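# Fit the matching corner brace onto the pencil marks

## Task

Pick up the loose corner brace in the tray that matches the one already installed. Set it on the pencil marks in the same orientation as the installed brace, with one leg lying flat on the tray floor and the other leg flat against the marked board. Release it so it stays there without the robot supporting it, then move the grippers away.

## Robot and tools

Robot: two arms, left_arm and right_arm, each ending in a parallel two-finger gripper. Positions use one shared scene frame in metres. The origin sits on the table top midway between the arms, +z is up, +x points out across the table, and left_arm is on the +y side. The names left and right refer to the arms, not to sides of any image. The arm bases are at left_arm (-0.020, +0.292, 0) and right_arm (+0.010, -0.365, 0). In each gripper's own frame the fingers point along +z and close along y. The reported hand position is the point between the finger pads, roughly 1 cm short of the fingertips, and it can be slightly off, more so at long reach.

The 14-number row. Both execute_actions and move take rows of exactly 14 numbers, each in [-1, 1], and both arms are always included even if one stays still. The order is dx, dy, dz, rx, ry, rz, opening for left_arm, then the same seven for right_arm. The first six numbers are an offset, not a pose. They are expressed in that gripper's own axes and measured from the gripper's pose in the most recent result that showed it. Before any such result exists in the scene, and for any later call within the same reply, they are measured from wherever the arm is when the call starts. The scale is 1.0 = 0.6 m for dx, dy, dz and 1.0 = 180 degrees for rx, ry, rz, which together form one rotation vector. The opening is absolute: +1 is fully open (0.094 m) and -1 is closed. All-zero offsets do not mean stay still; they pull the arm back to the reference pose.

execute_actions: argument actions is a list holding one item or none, plus an optional pictures boolean. An empty list sends nothing and returns the current state with pictures. An action is {"rows": [...], "steps": n}, with 1 to 15 rows and 9 to 15 steps of 1/30 s each (15 if omitted). One row is applied per step, the last row repeats, and every row is measured from the same reference pose, not from the row before. A wait is {"steps": n} with n up to 300, counted from the previous result, so your reply time uses them up. The result arrives 9 steps before the action finishes; those steps run while you compose your reply. On each step the commanded pose is limited to 70 mm and 16 degrees from the measured pose, so a far target needs several actions. Afterwards an arm only continues to its last limited pose.

move: target is one 14-number row with the same offset meaning. speed is each arm's top path speed in m/s, from 0.002 to 0.5, default 0.25; turning is capped at twice that value in rad/s. Each gripper travels in a straight line, both finishing together, over 0.5 to 10 s (cut off at 10 s). The opening is applied at the start. Paths do not avoid obstacles or the other arm, and grippers can lag, drift, or overshoot the speed near full reach. A faster move, or a target set deeper past a contact, hits and presses harder. The result adds a move: line giving how it ended (done, off_target, moving, held, fault) and any limits (paced = the sent pose was clipped; held = a check blocked steps, after which the arm may jump fast), plus each gripper's distance from its target.

wait: seconds from 0 to 10; nothing new is commanded. zoom_image: camera (cam_head_left, cam_head_right, cam_high, cam_low at 672x504; cam_left_wrist, cam_right_wrist at 504x504) and region [x0, y0, x1, y1] in pixels from the top-left, at most 504 by 504. read_manual: only returns licence text. finished_scene: pass the current scene number; it ends the scene for good and reports whether the goal was met.

Reading results: the state line lists each arm's position and quat_wxyz. grip_measured gives the finger opening on the same scale as the command; Joint positions ends with the opening in metres. To hold a part, command an opening about 0.03 below grip_measured; a smaller gap grips more lightly. Hand target shows where the controller is now driving each gripper. A pose unreachable line means the clearance check altered or blocked that arm's command, and HELD marks steps that were not sent. Joint torques are noisy and offset. MOTOR HOT warns from 85 °C; at 100 °C an OVER-TEMPERATURE FAULT drops that arm. FAULT lines mean an arm stopped.

Practical notes: arms usually settle a centimetre or more too low. To keep one in place, send the offset that restores its wanted pose in the first call of a reply and zeros in later calls, raising the aim if it still sags. Joint limits apply (for example wrist roll ±2.094 rad, elbow stops just before straight). Occasional external tugs may hit a held part or push loose objects, so grip firmly. Avoid arm-to-arm contact, knocking anything off the table, dropping or slamming the brace, and pressing hard into the board or tray. Holding loads heats motors, so do not linger while gripping. Finish by opening the gripper and withdrawing so the brace rests on its own.

Each tool is called after ">>>" in YAML: its name, and indented under it one key for each argument.

## Session

>>> execute_actions:
  actions: []

Scene clock: 0.00 s of 4600.00 s.
left_arm: end_effector_position=(+0.7580, +0.2984, +0.2692) grip_measured=+1.000 end_effector_quat_wxyz=(+0.592, +0.375, +0.530, +0.477) | right_arm: end_effector_position=(+0.2305, -0.2158, +0.1373) grip_measured=+1.000 end_effector_quat_wxyz=(+0.077, -0.129, +0.979, -0.140)
Joint positions: left_arm=[-0.209  1.954  1.323  0.788 -0.069  1.305  0.094] | right_arm=[ 0.929  1.107  0.773 -1.292  0.317  0.544  0.094]
Joint velocities: left_arm=[-0.015  0.015 -0.002  0.007 -0.007 -0.095  0.   ] | right_arm=[-0.005 -0.005 -0.002  0.007 -0.066  0.022  0.   ]
Joint torques (N m, as the arm reports them, + toward a larger angle): no reading
Motor temperatures (°C, as the motors report them): left_arm=[28 31 28 26 29 30] | right_arm=[27 31 29 28 27 28]
Hand target (left_arm): +0.761, +0.298, +0.293; +0.603, +0.364, +0.518, +0.485
Hand target (right_arm): +0.237, -0.209, +0.146; +0.087, -0.127, +0.979, -0.132
camera_calibration (this result's frames):
cam_left_wrist: T_world_to_cam=[[0.191091, -0.255801, -0.947655, 0.186737], [-0.584588, 0.745893, -0.319219, 0.31105], [0.788506, 0.614987, -0.00700483, -0.656592], [0, 0, 0, 1]] pos_world=[0.663879, 0.219553, 0.271656]
cam_right_wrist: T_world_to_cam=[[0.221406, -0.930059, 0.293207, -0.295006], [-0.888995, -0.0689134, 0.452702, 0.133056], [-0.400833, -0.36089, -0.842075, 0.251482], [0, 0, 0, 1]] pos_world=[0.284405, -0.174447, 0.23803]

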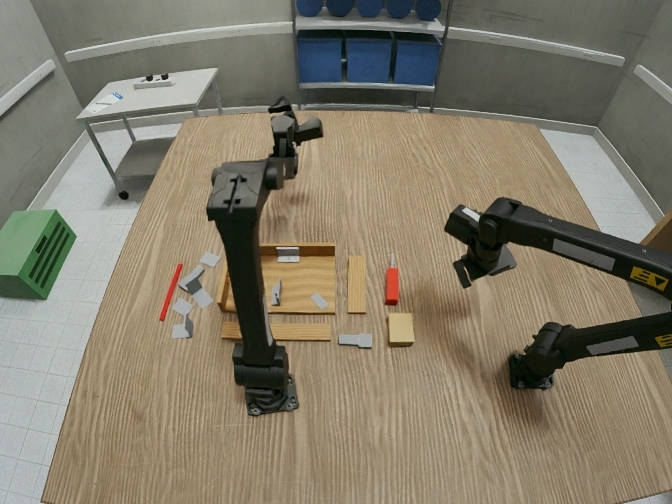

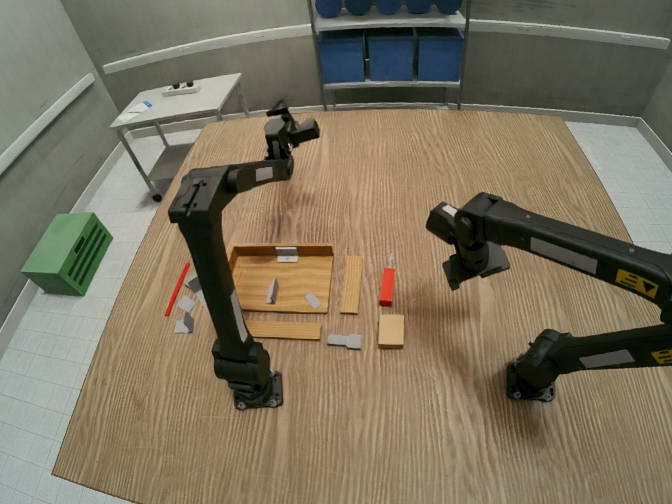

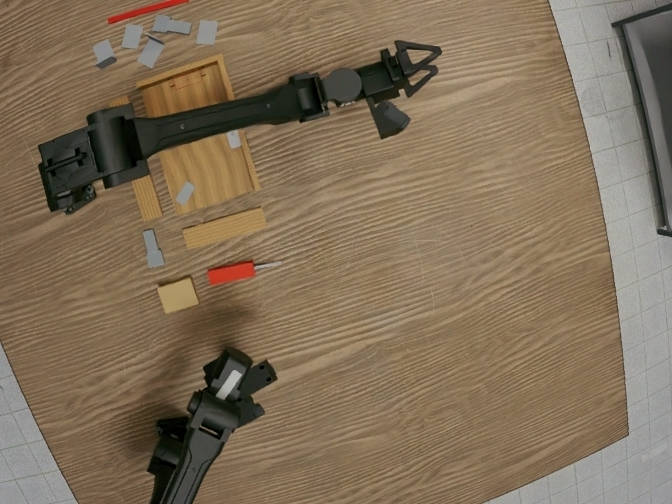

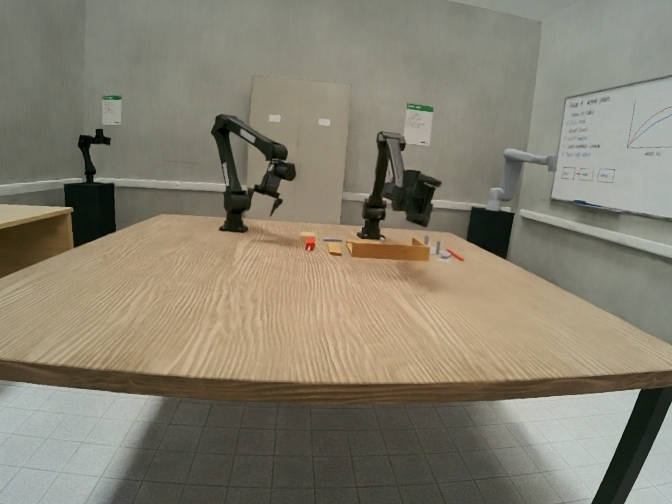

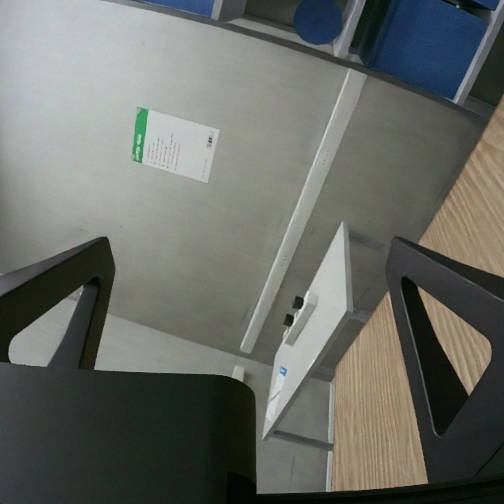

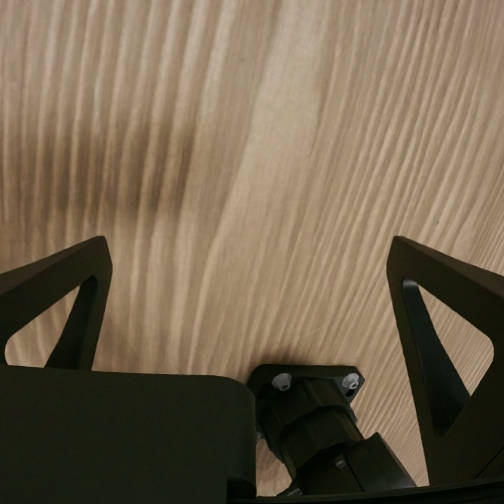

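>>> zoom_image:
  camera: "cam_head_right"
  region: [210, 230, 350, 335]

>>> zoom_image:
  camera: "cam_head_left"
  region: [210, 230, 350, 335]

>>> zoom_image:
  camera: "cam_high"
  region: [80, 0, 280, 220]

Region (210, 230, 350, 335) of cam_head_right's 672x504 image, scaled by 3.600, with more detail than that image has; it fills the top 378 rows of this view, and the rest is white.

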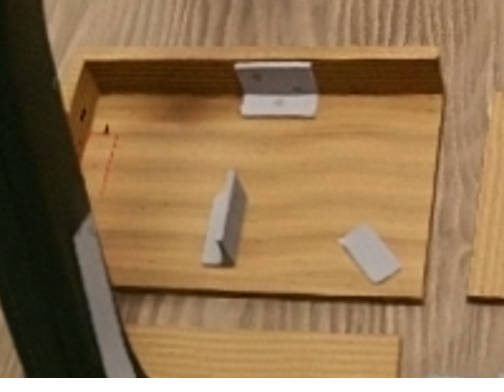

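Region (210, 230, 350, 335) of cam_head_left's 672x504 image, scaled by 3.600, with more detail than that image has; it fills the top 378 rows of this view, and the rest is white.

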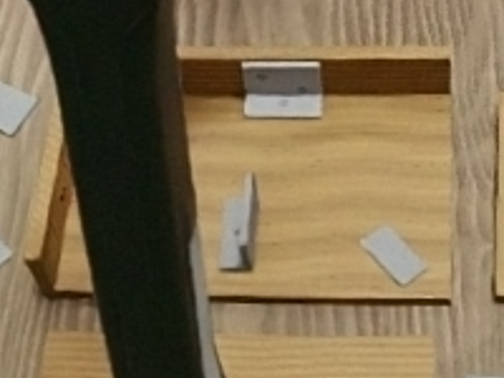

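Region (80, 0, 280, 220) of cam_high's 672x504 image, scaled by 2.291, with more detail than that image has; it fills the left 458 columns of this view, and the rest is white.

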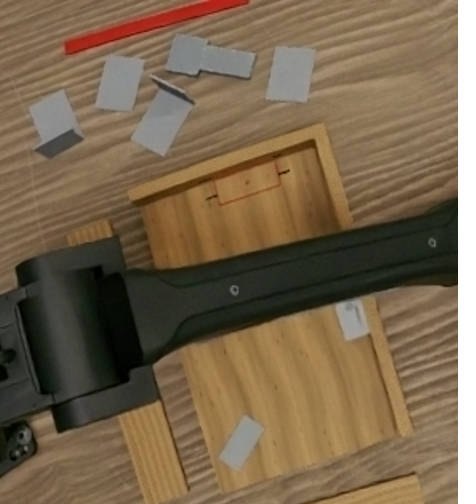

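>>> move:
  target: [0.075,-0.0655,-0.848,0.549,0.059,0.080,1, -0.236,0.373,-0.127,-0.370,-0.392,-0.276,-0.5]
  speed: 0.4

Scene clock: 9.80 s of 4600.00 s.
left_arm: end_effector_position=(+0.2618, +0.2993, +0.1343) grip_measured=+1.000 end_effector_quat_wxyz=(-0.005, +0.698, +0.717, -0.000) | right_arm: end_effector_position=(+0.2857, +0.0396, +0.1420) grip_measured=-0.497 end_effector_quat_wxyz=(-0.426, +0.552, -0.564, -0.442)
Joint positions: left_arm=[-0.179  1.129  0.804 -1.253 -0.007  1.568  0.094] | right_arm=[ 0.841  1.498  0.588  0.535 -0.833 -0.254  0.024]
Joint velocities: left_arm=[-0.005 -0.005  0.017 -0.007 -0.037  0.066  0.   ] | right_arm=[ 0.005 -0.005  0.012 -0.017 -0.022  0.007 -0.001]
Joint torques (N m, as the arm reports them, + toward a larger angle): left_arm=[-0.52 -5.61  7.98 -0.31 -0.15  0.05] | right_arm=[ -2.87 -11.03   9.1    3.01  -0.3   -0.21]
Motor temperatures (°C, as the motors report them): left_arm=[28 31 30 26 29 30] | right_arm=[27 31 31 28 27 28]
Hand target (left_arm): +0.260, +0.299, +0.141; -0.004, +0.701, +0.713, +0.003
Hand target (right_arm): +0.301, +0.047, +0.160; -0.450, +0.554, -0.547, -0.438
Off the commanded pose (left_arm): 0.006 m, 2 deg.
Off the commanded pose (right_arm): 0.025 m, 3 deg.
Kept back: nothing.
After step 90, 3.83 s passed at rest.
move: off_target (right_arm)
camera_calibration (this result's frames):
cam_left_wrist: T_world_to_cam=[[-0.999631, -0.0206192, -0.0176829, 0.270383], [-0.0270672, 0.810795, 0.584704, -0.309544], [0.00228104, 0.584967, -0.811054, 0.0559389], [0, 0, 0, 1]] pos_world=[0.261777, 0.223829, 0.231142]
cam_right_wrist: T_world_to_cam=[[0.999241, -0.0013061, -0.0389431, -0.28297], [-0.0262541, -0.761078, -0.648129, 0.134824], [-0.0287922, 0.648659, -0.760534, 0.211857], [0, 0, 0, 1]] pos_world=[0.292394, -0.0351813, 0.237488]

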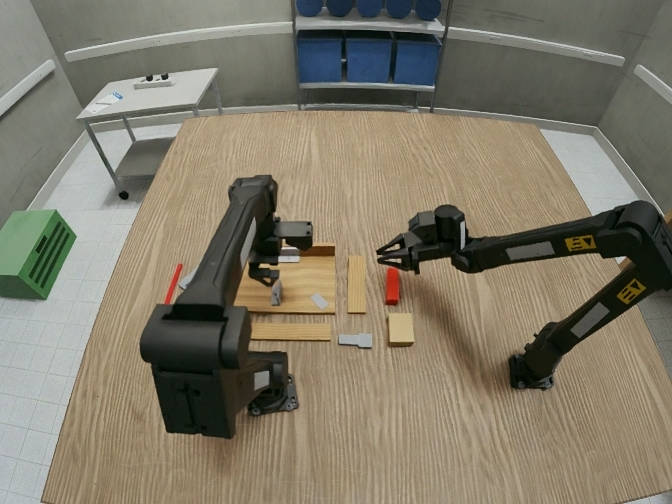

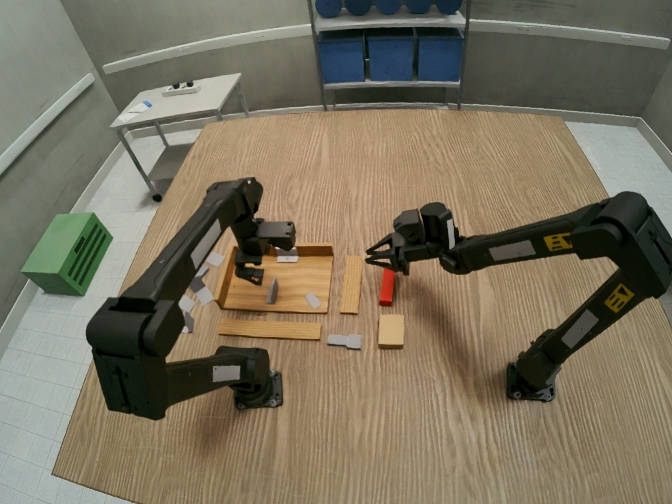

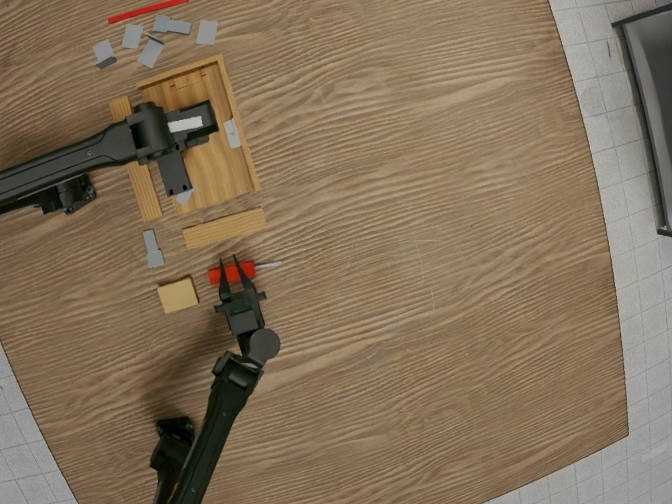

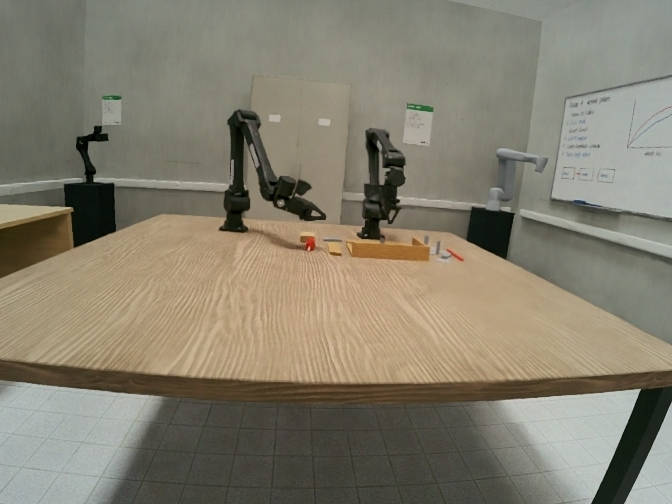

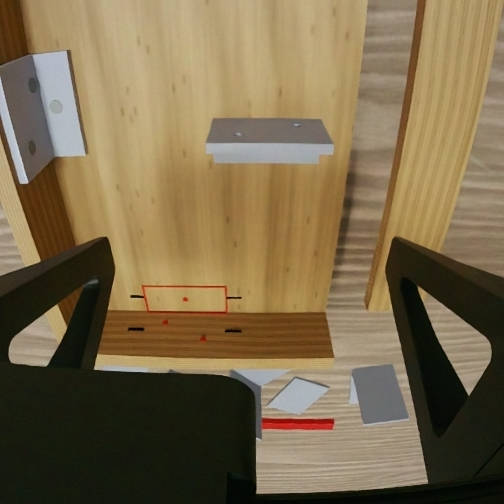

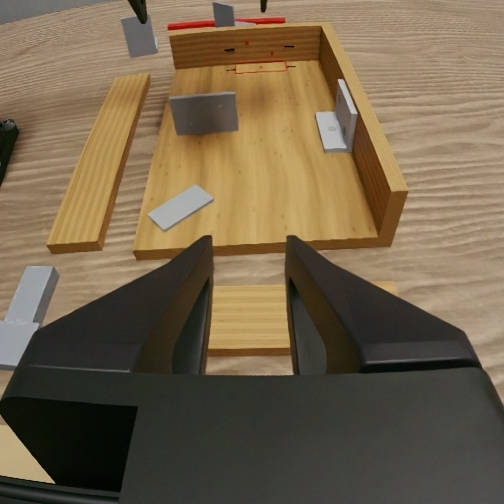

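>>> move:
  target: [-0.013,-0.003,0.153,0,0,0,0.75, 0,0,0,0,0,0,-0.5]
  speed: 0.15

Scene clock: 12.43 s of 4600.00 s.
left_arm: end_effector_position=(+0.2534, +0.2946, +0.0402) grip_measured=+0.752 end_effector_quat_wxyz=(-0.013, +0.697, +0.717, -0.008) | right_arm: end_effector_position=(+0.2857, +0.0396, +0.1420) grip_measured=-0.497 end_effector_quat_wxyz=(-0.426, +0.552, -0.564, -0.442)
Joint positions: left_arm=[-0.195  1.266  0.632 -0.968 -0.007  1.551  0.082] | right_arm=[ 0.841  1.498  0.588  0.535 -0.833 -0.254  0.024]
Joint velocities: left_arm=[-0.005  0.005  0.002 -0.002 -0.022 -0.007 -0.001] | right_arm=[ 0.005  0.005  0.017 -0.012  0.007  0.081  0.001]
Joint torques (N m, as the arm reports them, + toward a larger angle): left_arm=[-1.15 -4.98  6.67  0.77 -0.01 -0.12] | right_arm=[ -2.15 -11.57   5.9    2.08  -0.14  -0.18]
Motor temperatures (°C, as the motors report them): left_arm=[28 31 30 26 29 30] | right_arm=[27 31 31 28 27 28]
Hand target (left_arm): +0.261, +0.292, +0.042; -0.005, +0.698, +0.716, +0.000
Hand target (right_arm): +0.286, +0.040, +0.142; -0.426, +0.552, -0.564, -0.442
Off the commanded pose (left_arm): 0.007 m, 1 deg.
Off the commanded pose (right_arm): 0.000 m, 0 deg.
Kept back: nothing.
move: done
camera_calibration (this result's frames):
cam_left_wrist: T_world_to_cam=[[-0.999752, -0.0213802, 0.00623185, 0.259474], [-0.0136924, 0.81082, 0.585136, -0.254375], [-0.0175632, 0.584905, -0.810911, -0.0125666], [0, 0, 0, 1]] pos_world=[0.255706, 0.21915, 0.137036]
cam_right_wrist: T_world_to_cam=[[0.999241, -0.0013061, -0.0389431, -0.28297], [-0.0262541, -0.761078, -0.648129, 0.134824], [-0.0287922, 0.648659, -0.760534, 0.211857], [0, 0, 0, 1]] pos_world=[0.292394, -0.0351813, 0.237488]

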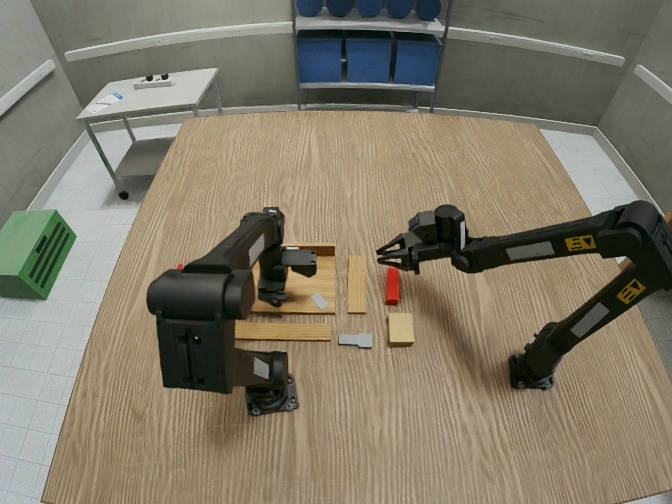

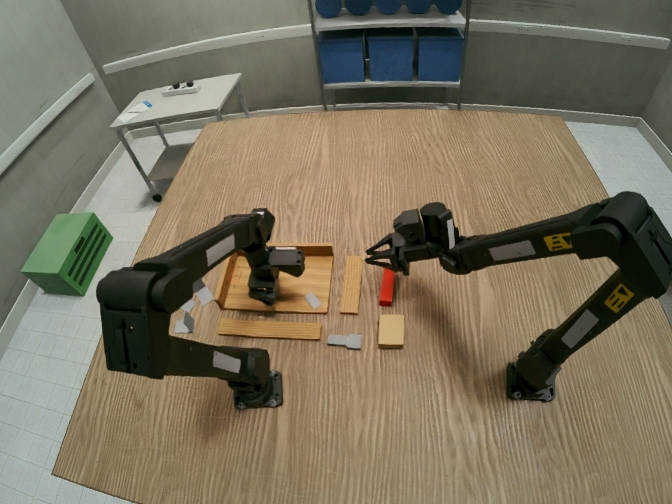

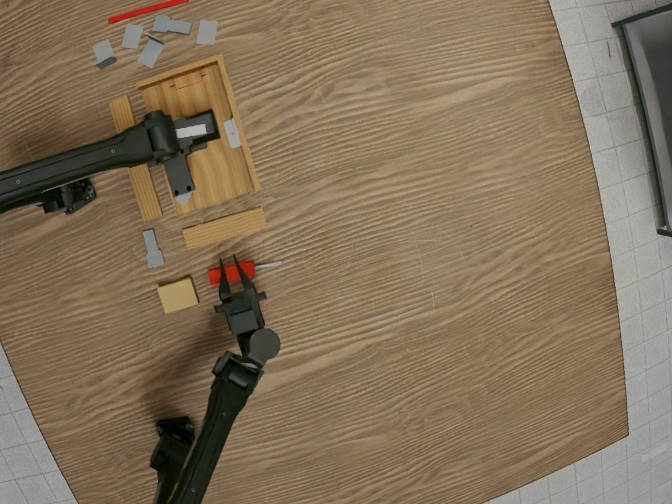

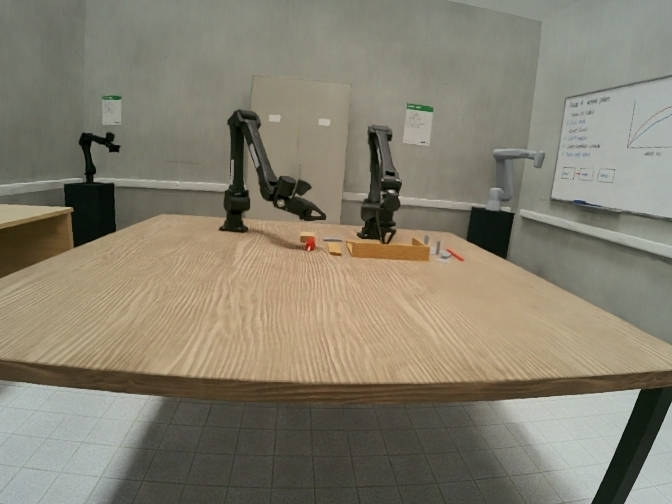

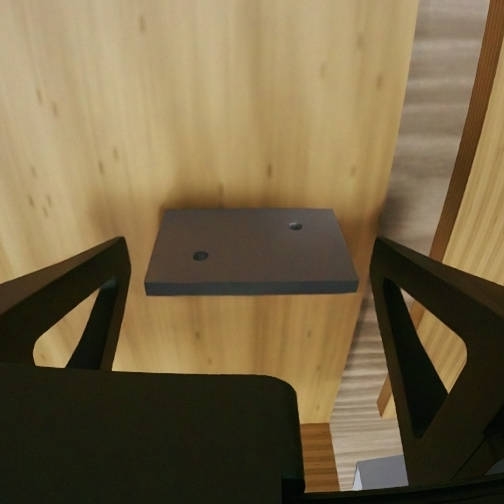

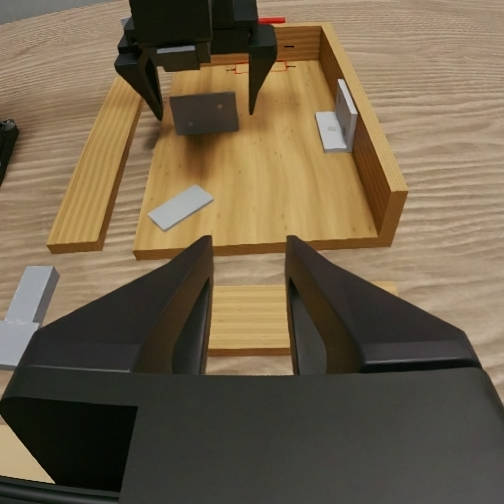

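>>> execute_actions:
  actions:
    - {"rows":[[-0.004,0.012,-0.003,0,0,0,0.62,0,0,0,0,0,0,-0.5],[-0.004,0.012,-0.003,0,0,0,0.5,0,0,0,0,0,0,-0.5],[-0.004,0.012,-0.003,0,0,0,0.42,0,0,0,0,0,0,-0.5],[-0.004,0.012,-0.003,0,0,0,0.37,0,0,0,0,0,0,-0.5],[-0.004,0.012,-0.003,0,0,0,0.34,0,0,0,0,0,0,-0.5],[-0.004,0.012,-0.003,0,0,0,0.32,0,0,0,0,0,0,-0.5],[-0.004,0.012,-0.003,0,0,0,0.30,0,0,0,0,0,0,-0.5],[-0.004,0.012,-0.003,0,0,0,0.285,0,0,0,0,0,0,-0.5],[-0.004,0.012,-0.003,0,0,0,0.27,0,0,0,0,0,0,-0.5],[-0.004,0.012,-0.003,0,0,0,0.26,0,0,0,0,0,0,-0.5],[-0.004,0.012,-0.003,0,0,0,0.25,0,0,0,0,0,0,-0.5]],"steps":13}

>>> wait:
  seconds: 0.1

Scene clock: 13.10 s of 4600.00 s.
left_arm: end_effector_position=(+0.2528, +0.2946, +0.0387) grip_measured=+0.402 end_effector_quat_wxyz=(-0.015, +0.697, +0.717, -0.011) | right_arm: end_effector_position=(+0.2857, +0.0396, +0.1420) grip_measured=-0.497 end_effector_quat_wxyz=(-0.426, +0.552, -0.564, -0.442)
Joint positions: left_arm=[-0.195  1.272  0.632 -0.968 -0.007  1.55   0.066] | right_arm=[ 0.841  1.498  0.588  0.535 -0.833 -0.254  0.024]
Joint velocities: left_arm=[-0.005  0.054  0.007 -0.017 -0.007  0.022 -0.062] | right_arm=[-0.015  0.005  0.017  0.002  0.022  0.022  0.001]
Joint torques (N m, as the arm reports them, + toward a larger angle): left_arm=[-1.15 -4.6   7.99  0.11 -0.02 -0.1 ] | right_arm=[ -1.7  -11.64   6.05   2.06  -0.16  -0.18]
Motor temperatures (°C, as the motors report them): left_arm=[28 31 30 26 29 30] | right_arm=[27 31 31 28 27 28]
Steps of this call (steps 1 to 16: nothing new was sent; steps 17 to 20: the first 4 steps of this action). Readings (end_effector_position):
17: left_arm (+0.2533, +0.2946, +0.0400) | right_arm (+0.2857, +0.0396, +0.1420)
18: left_arm (+0.2532, +0.2946, +0.0397) | right_arm (+0.2857, +0.0396, +0.1420)
20: the state above

Scene clock: 13.50 s of 4600.00 s.
left_arm: end_effector_position=(+0.2525, +0.2946, +0.0377) grip_measured=+0.260 end_effector_quat_wxyz=(-0.017, +0.697, +0.717, -0.012) | right_arm: end_effector_position=(+0.2857, +0.0396, +0.1420) grip_measured=-0.497 end_effector_quat_wxyz=(-0.426, +0.552, -0.564, -0.442)
Joint positions: left_arm=[-0.195  1.276  0.632 -0.968 -0.007  1.55   0.059] | right_arm=[ 0.841  1.498  0.588  0.535 -0.833 -0.254  0.024]
Joint velocities: left_arm=[-0.015 -0.024  0.017 -0.007  0.022 -0.007  0.001] | right_arm=[-0.005 -0.015 -0.017  0.012 -0.125  0.007  0.   ]
Joint torques (N m, as the arm reports them, + toward a larger angle): left_arm=[-0.9  -4.43  7.82  0.19  0.01 -0.11] | right_arm=[ -2.36 -11.74   6.02   2.08  -0.15  -0.18]
Motor temperatures (°C, as the motors report them): left_arm=[28 31 30 26 29 30] | right_arm=[27 31 31 28 27 28]
Hand target (left_arm): +0.261, +0.292, +0.042; -0.013, +0.697, +0.717, -0.008
Hand target (right_arm): +0.286, +0.040, +0.142; -0.426, +0.552, -0.564, -0.442
Off the commanded pose (left_arm): 0.009 m, 1 deg.
Off the commanded pose (right_arm): 0.000 m, 0 deg.
Kept back: nothing.
Steps of this call (steps 1 to 9: the last 9 steps of your previous action; steps 10 to 12: nothing new was sent). Readings (end_effector_position):
1: left_arm (+0.2527, +0.2946, +0.0383) | right_arm (+0.2857, +0.0396, +0.1420)
2: left_arm (+0.2525, +0.2946, +0.0379) | right_arm (+0.2857, +0.0396, +0.1420)
4: left_arm (+0.2525, +0.2946, +0.0377) | right_arm (+0.2857, +0.0396, +0.1420)
8: left_arm (+0.2525, +0.2946, +0.0377) | right_arm (+0.2857, +0.0396, +0.1420)
12: the state above
camera_calibration (this result's frames):
cam_left_wrist: T_world_to_cam=[[-0.999616, -0.0225231, 0.0161404, 0.258509], [-0.00882015, 0.81083, 0.585216, -0.254162], [-0.026268, 0.584849, -0.810717, -0.0123875], [0, 0, 0, 1]] pos_world=[0.255843, 0.21915, 0.134525]
cam_right_wrist: T_world_to_cam=[[0.999241, -0.0013061, -0.0389431, -0.28297], [-0.0262541, -0.761078, -0.648129, 0.134824], [-0.0287922, 0.648659, -0.760534, 0.211857], [0, 0, 0, 1]] pos_world=[0.292394, -0.0351813, 0.237488]

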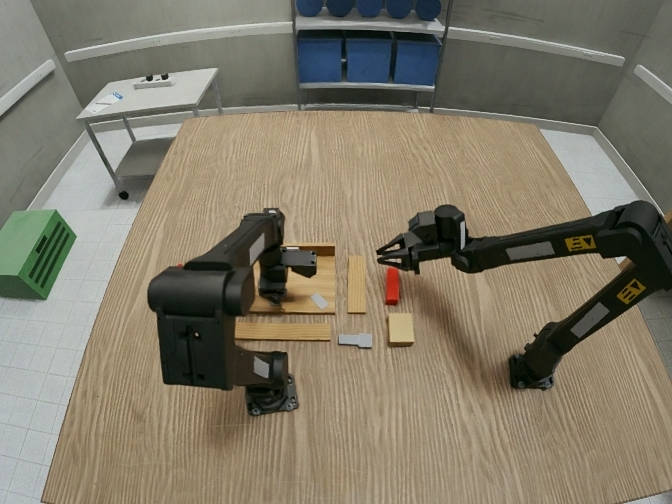

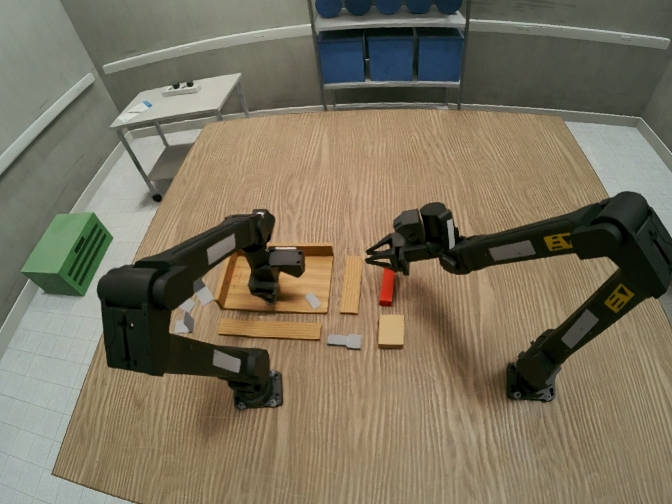

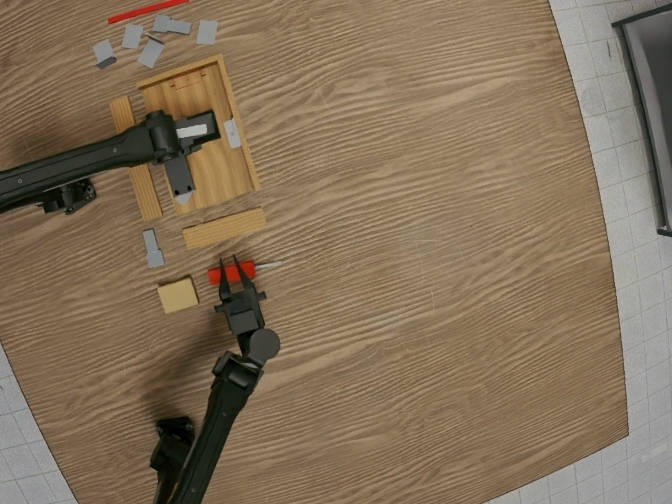

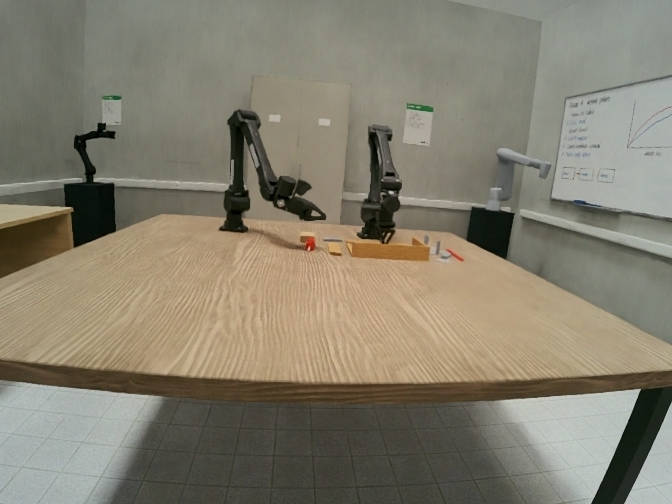

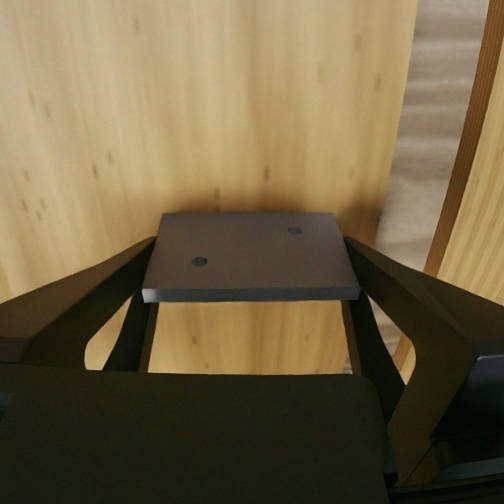

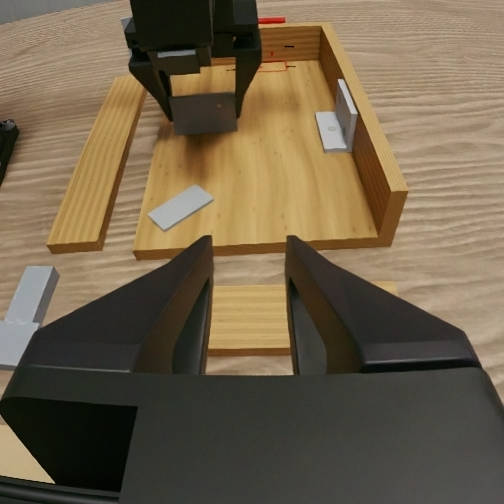

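>>> move:
  target: [0.092,0.08,-0.1,-0.0175,-0.0175,-0.5,0.228, 0,0,0,0,0,0,-0.5]
  speed: 0.5

Scene clock: 17.37 s of 4600.00 s.
left_arm: end_effector_position=(+0.2851, +0.3450, +0.0802) grip_measured=+0.244 end_effector_quat_wxyz=(-0.001, -0.007, +1.000, -0.002) | right_arm: end_effector_position=(+0.2857, +0.0396, +0.1420) grip_measured=-0.497 end_effector_quat_wxyz=(-0.426, +0.552, -0.564, -0.442)
Joint positions: left_arm=[-0.026  1.276  0.765 -1.063  0.004  0.163  0.058] | right_arm=[ 0.841  1.498  0.588  0.535 -0.833 -0.254  0.024]
Joint velocities: left_arm=[-0.005 -0.015  0.007  0.012 -0.022 -0.066  0.001] | right_arm=[-0.015  0.015 -0.012  0.002  0.037 -0.007  0.   ]
Joint torques (N m, as the arm reports them, + toward a larger angle): left_arm=[ 0.48 -5.4  10.69 -0.3  -0.21 -0.14] | right_arm=[ -2.45 -11.3    5.9    2.19  -0.17  -0.12]
Motor temperatures (°C, as the motors report them): left_arm=[28 31 31 26 29 30] | right_arm=[27 31 31 28 27 28]
Hand target (left_arm): +0.300, +0.350, +0.097; +0.015, -0.014, +1.000, +0.002
Hand target (right_arm): +0.286, +0.040, +0.142; -0.426, +0.552, -0.564, -0.442
Off the commanded pose (left_arm): 0.023 m, 2 deg.
Off the commanded pose (right_arm): 0.000 m, 0 deg.
Kept back: nothing.
move: off_target (left_arm)
camera_calibration (this result's frames):
cam_left_wrist: T_world_to_cam=[[0.00752885, -0.999778, -0.0196688, 0.344497], [-0.814199, -0.0175481, 0.580321, 0.196217], [-0.580537, 0.0116451, -0.814151, 0.349524], [0, 0, 0, 1]] pos_world=[0.360078, 0.343793, 0.177472]
cam_right_wrist: T_world_to_cam=[[0.999241, -0.0013061, -0.0389431, -0.28297], [-0.0262541, -0.761078, -0.648129, 0.134824], [-0.0287922, 0.648659, -0.760534, 0.211857], [0, 0, 0, 1]] pos_world=[0.292394, -0.0351813, 0.237488]

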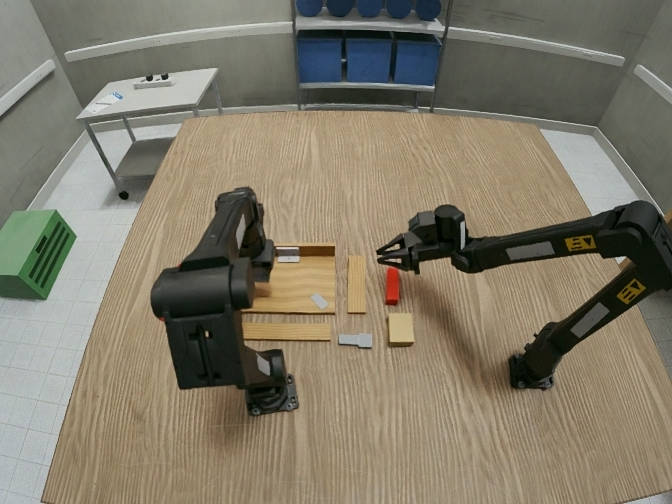

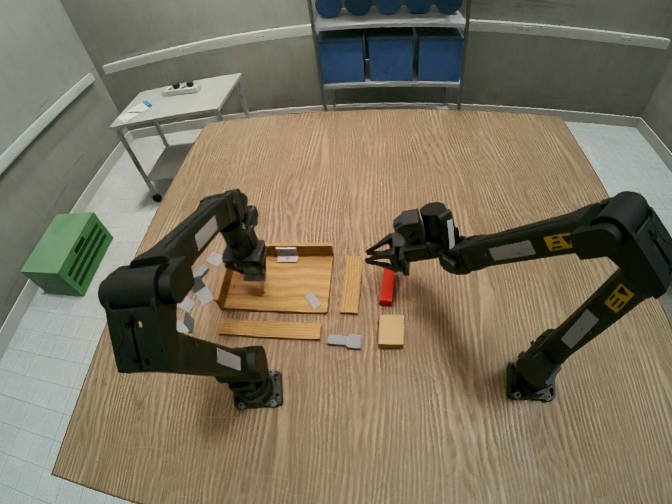

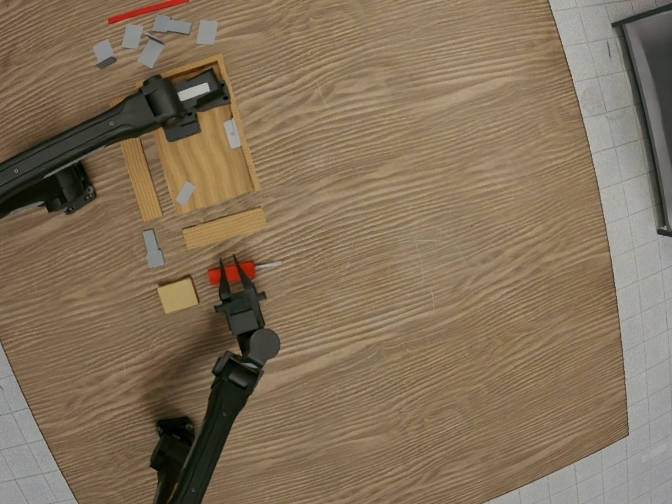

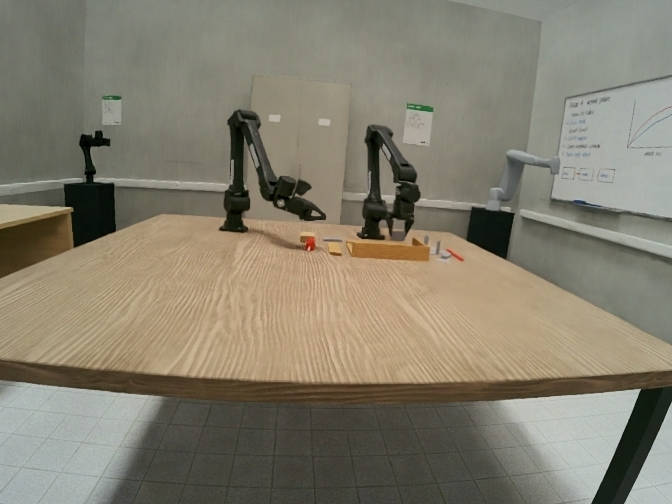

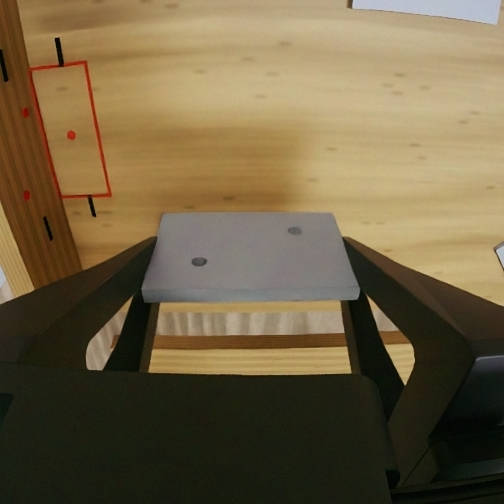

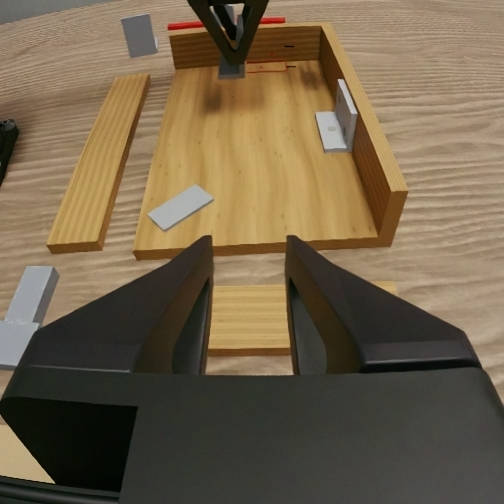

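>>> move:
  target: [-0.055,0.118,0.017,0.008,-0.008,-0.507,0.215, 0,0,0,0,0,0,-0.5]
  speed: 0.5

>>> zoom_image:
  camera: "cam_right_wrist"
  region: [200, 10, 320, 100]

Scene clock: 20.33 s of 4600.00 s.
left_arm: end_effector_position=(+0.2952, +0.4050, +0.0579) grip_measured=+0.235 end_effector_quat_wxyz=(-0.017, -0.715, +0.699, -0.004) | right_arm: end_effector_position=(+0.2857, +0.0396, +0.1420) grip_measured=-0.497 end_effector_quat_wxyz=(-0.426, +0.552, -0.564, -0.442)
Joint positions: left_arm=[ 0.155  1.398  0.811 -1.012  0.022 -1.235  0.058] | right_arm=[ 0.841  1.498  0.588  0.535 -0.833 -0.254  0.024]
Joint velocities: left_arm=[-0.005 -0.005  0.002  0.007  0.007 -0.051  0.   ] | right_arm=[-0.015 -0.005 -0.022 -0.007  0.066 -0.022 -0.001]
Joint torques (N m, as the arm reports them, + toward a larger angle): left_arm=[ 0.36 -6.08 10.34  0.8  -0.31 -0.13] | right_arm=[ -1.3  -11.8    6.01   2.12  -0.16  -0.17]
Motor temperatures (°C, as the motors report them): left_arm=[28 31 31 26 29 30] | right_arm=[27 31 31 28 27 28]
Hand target (left_arm): +0.317, +0.416, +0.070; -0.009, +0.720, -0.694, +0.014
Hand target (right_arm): +0.286, +0.040, +0.142; -0.426, +0.552, -0.564, -0.442
Off the commanded pose (left_arm): 0.027 m, 3 deg.
Off the commanded pose (right_arm): 0.000 m, 0 deg.
Kept back: nothing.
move: off_target (left_arm)
camera_calibration (this result's frames):
cam_left_wrist: T_world_to_cam=[[0.998921, 0.0153399, -0.0438258, -0.298447], [0.0386872, -0.796904, 0.602866, 0.281006], [-0.0256771, -0.603911, -0.796638, 0.421016], [0, 0, 0, 1]] pos_world=[0.298064, 0.482769, 0.152909]
cam_right_wrist: T_world_to_cam=[[0.999241, -0.0013061, -0.0389431, -0.28297], [-0.0262541, -0.761078, -0.648129, 0.134824], [-0.0287922, 0.648659, -0.760534, 0.211857], [0, 0, 0, 1]] pos_world=[0.292394, -0.0351813, 0.237488]

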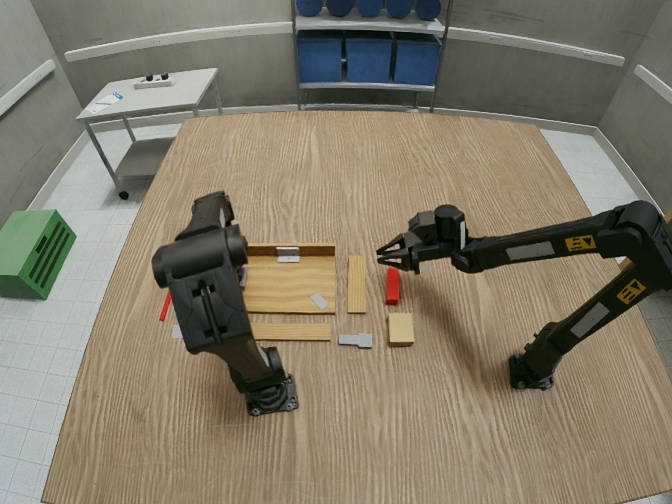

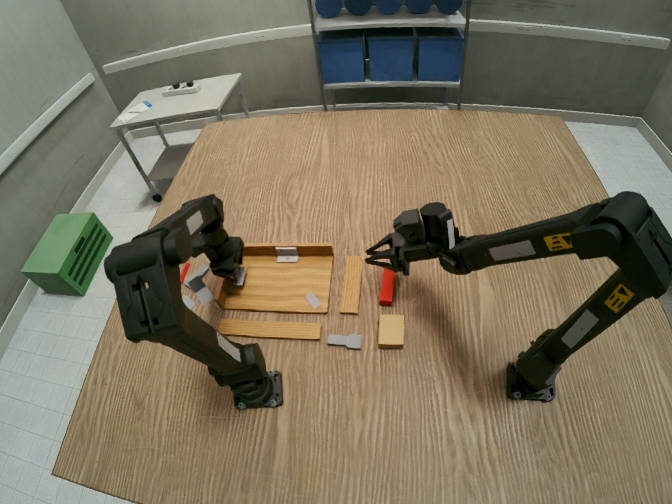

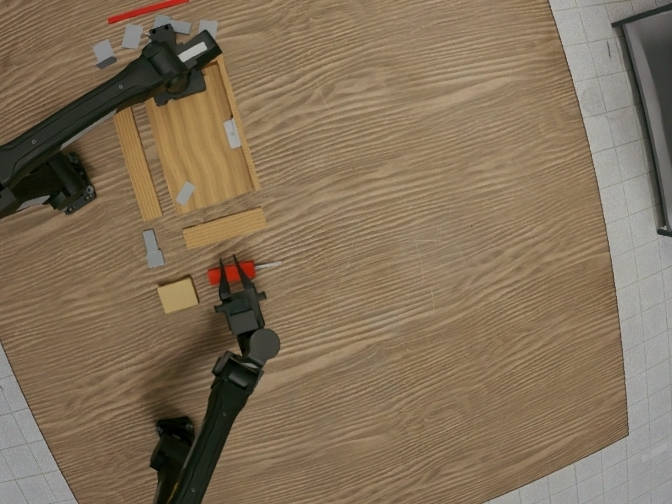

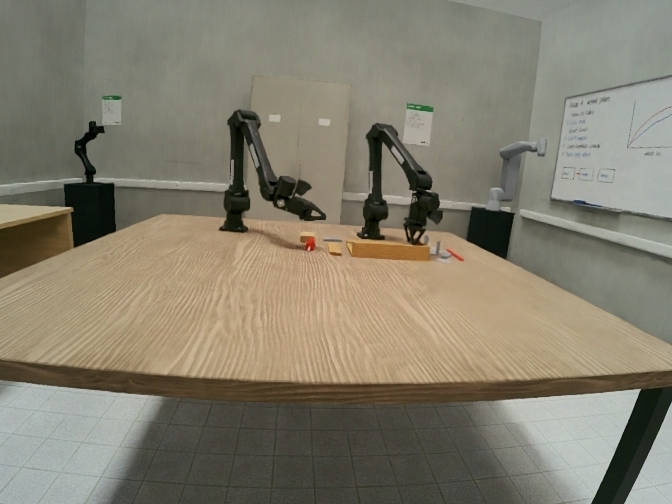

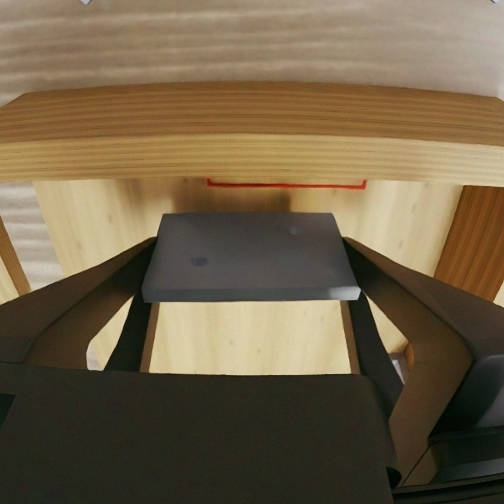

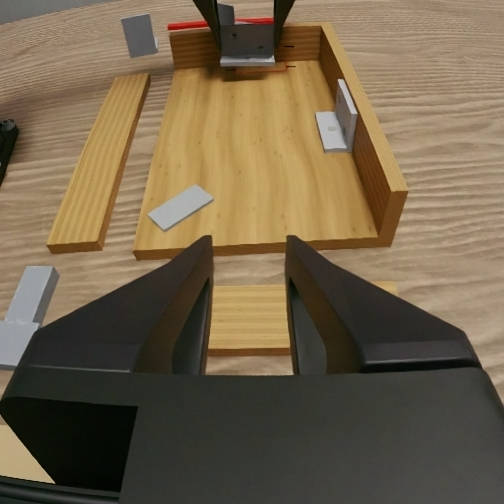

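Region (200, 10, 320, 100) of cam_right_wrist's 504x504 image, scaled by 4.200, with more detail than that image has; it fills the top 378 rows of this view, and the rest is white.

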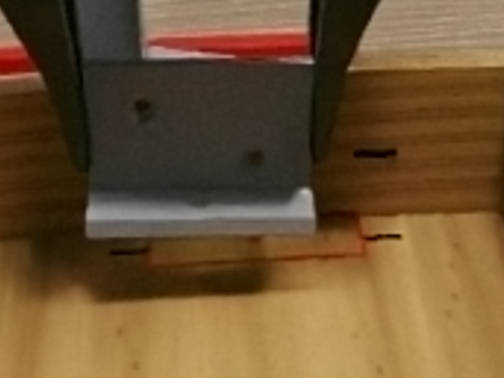

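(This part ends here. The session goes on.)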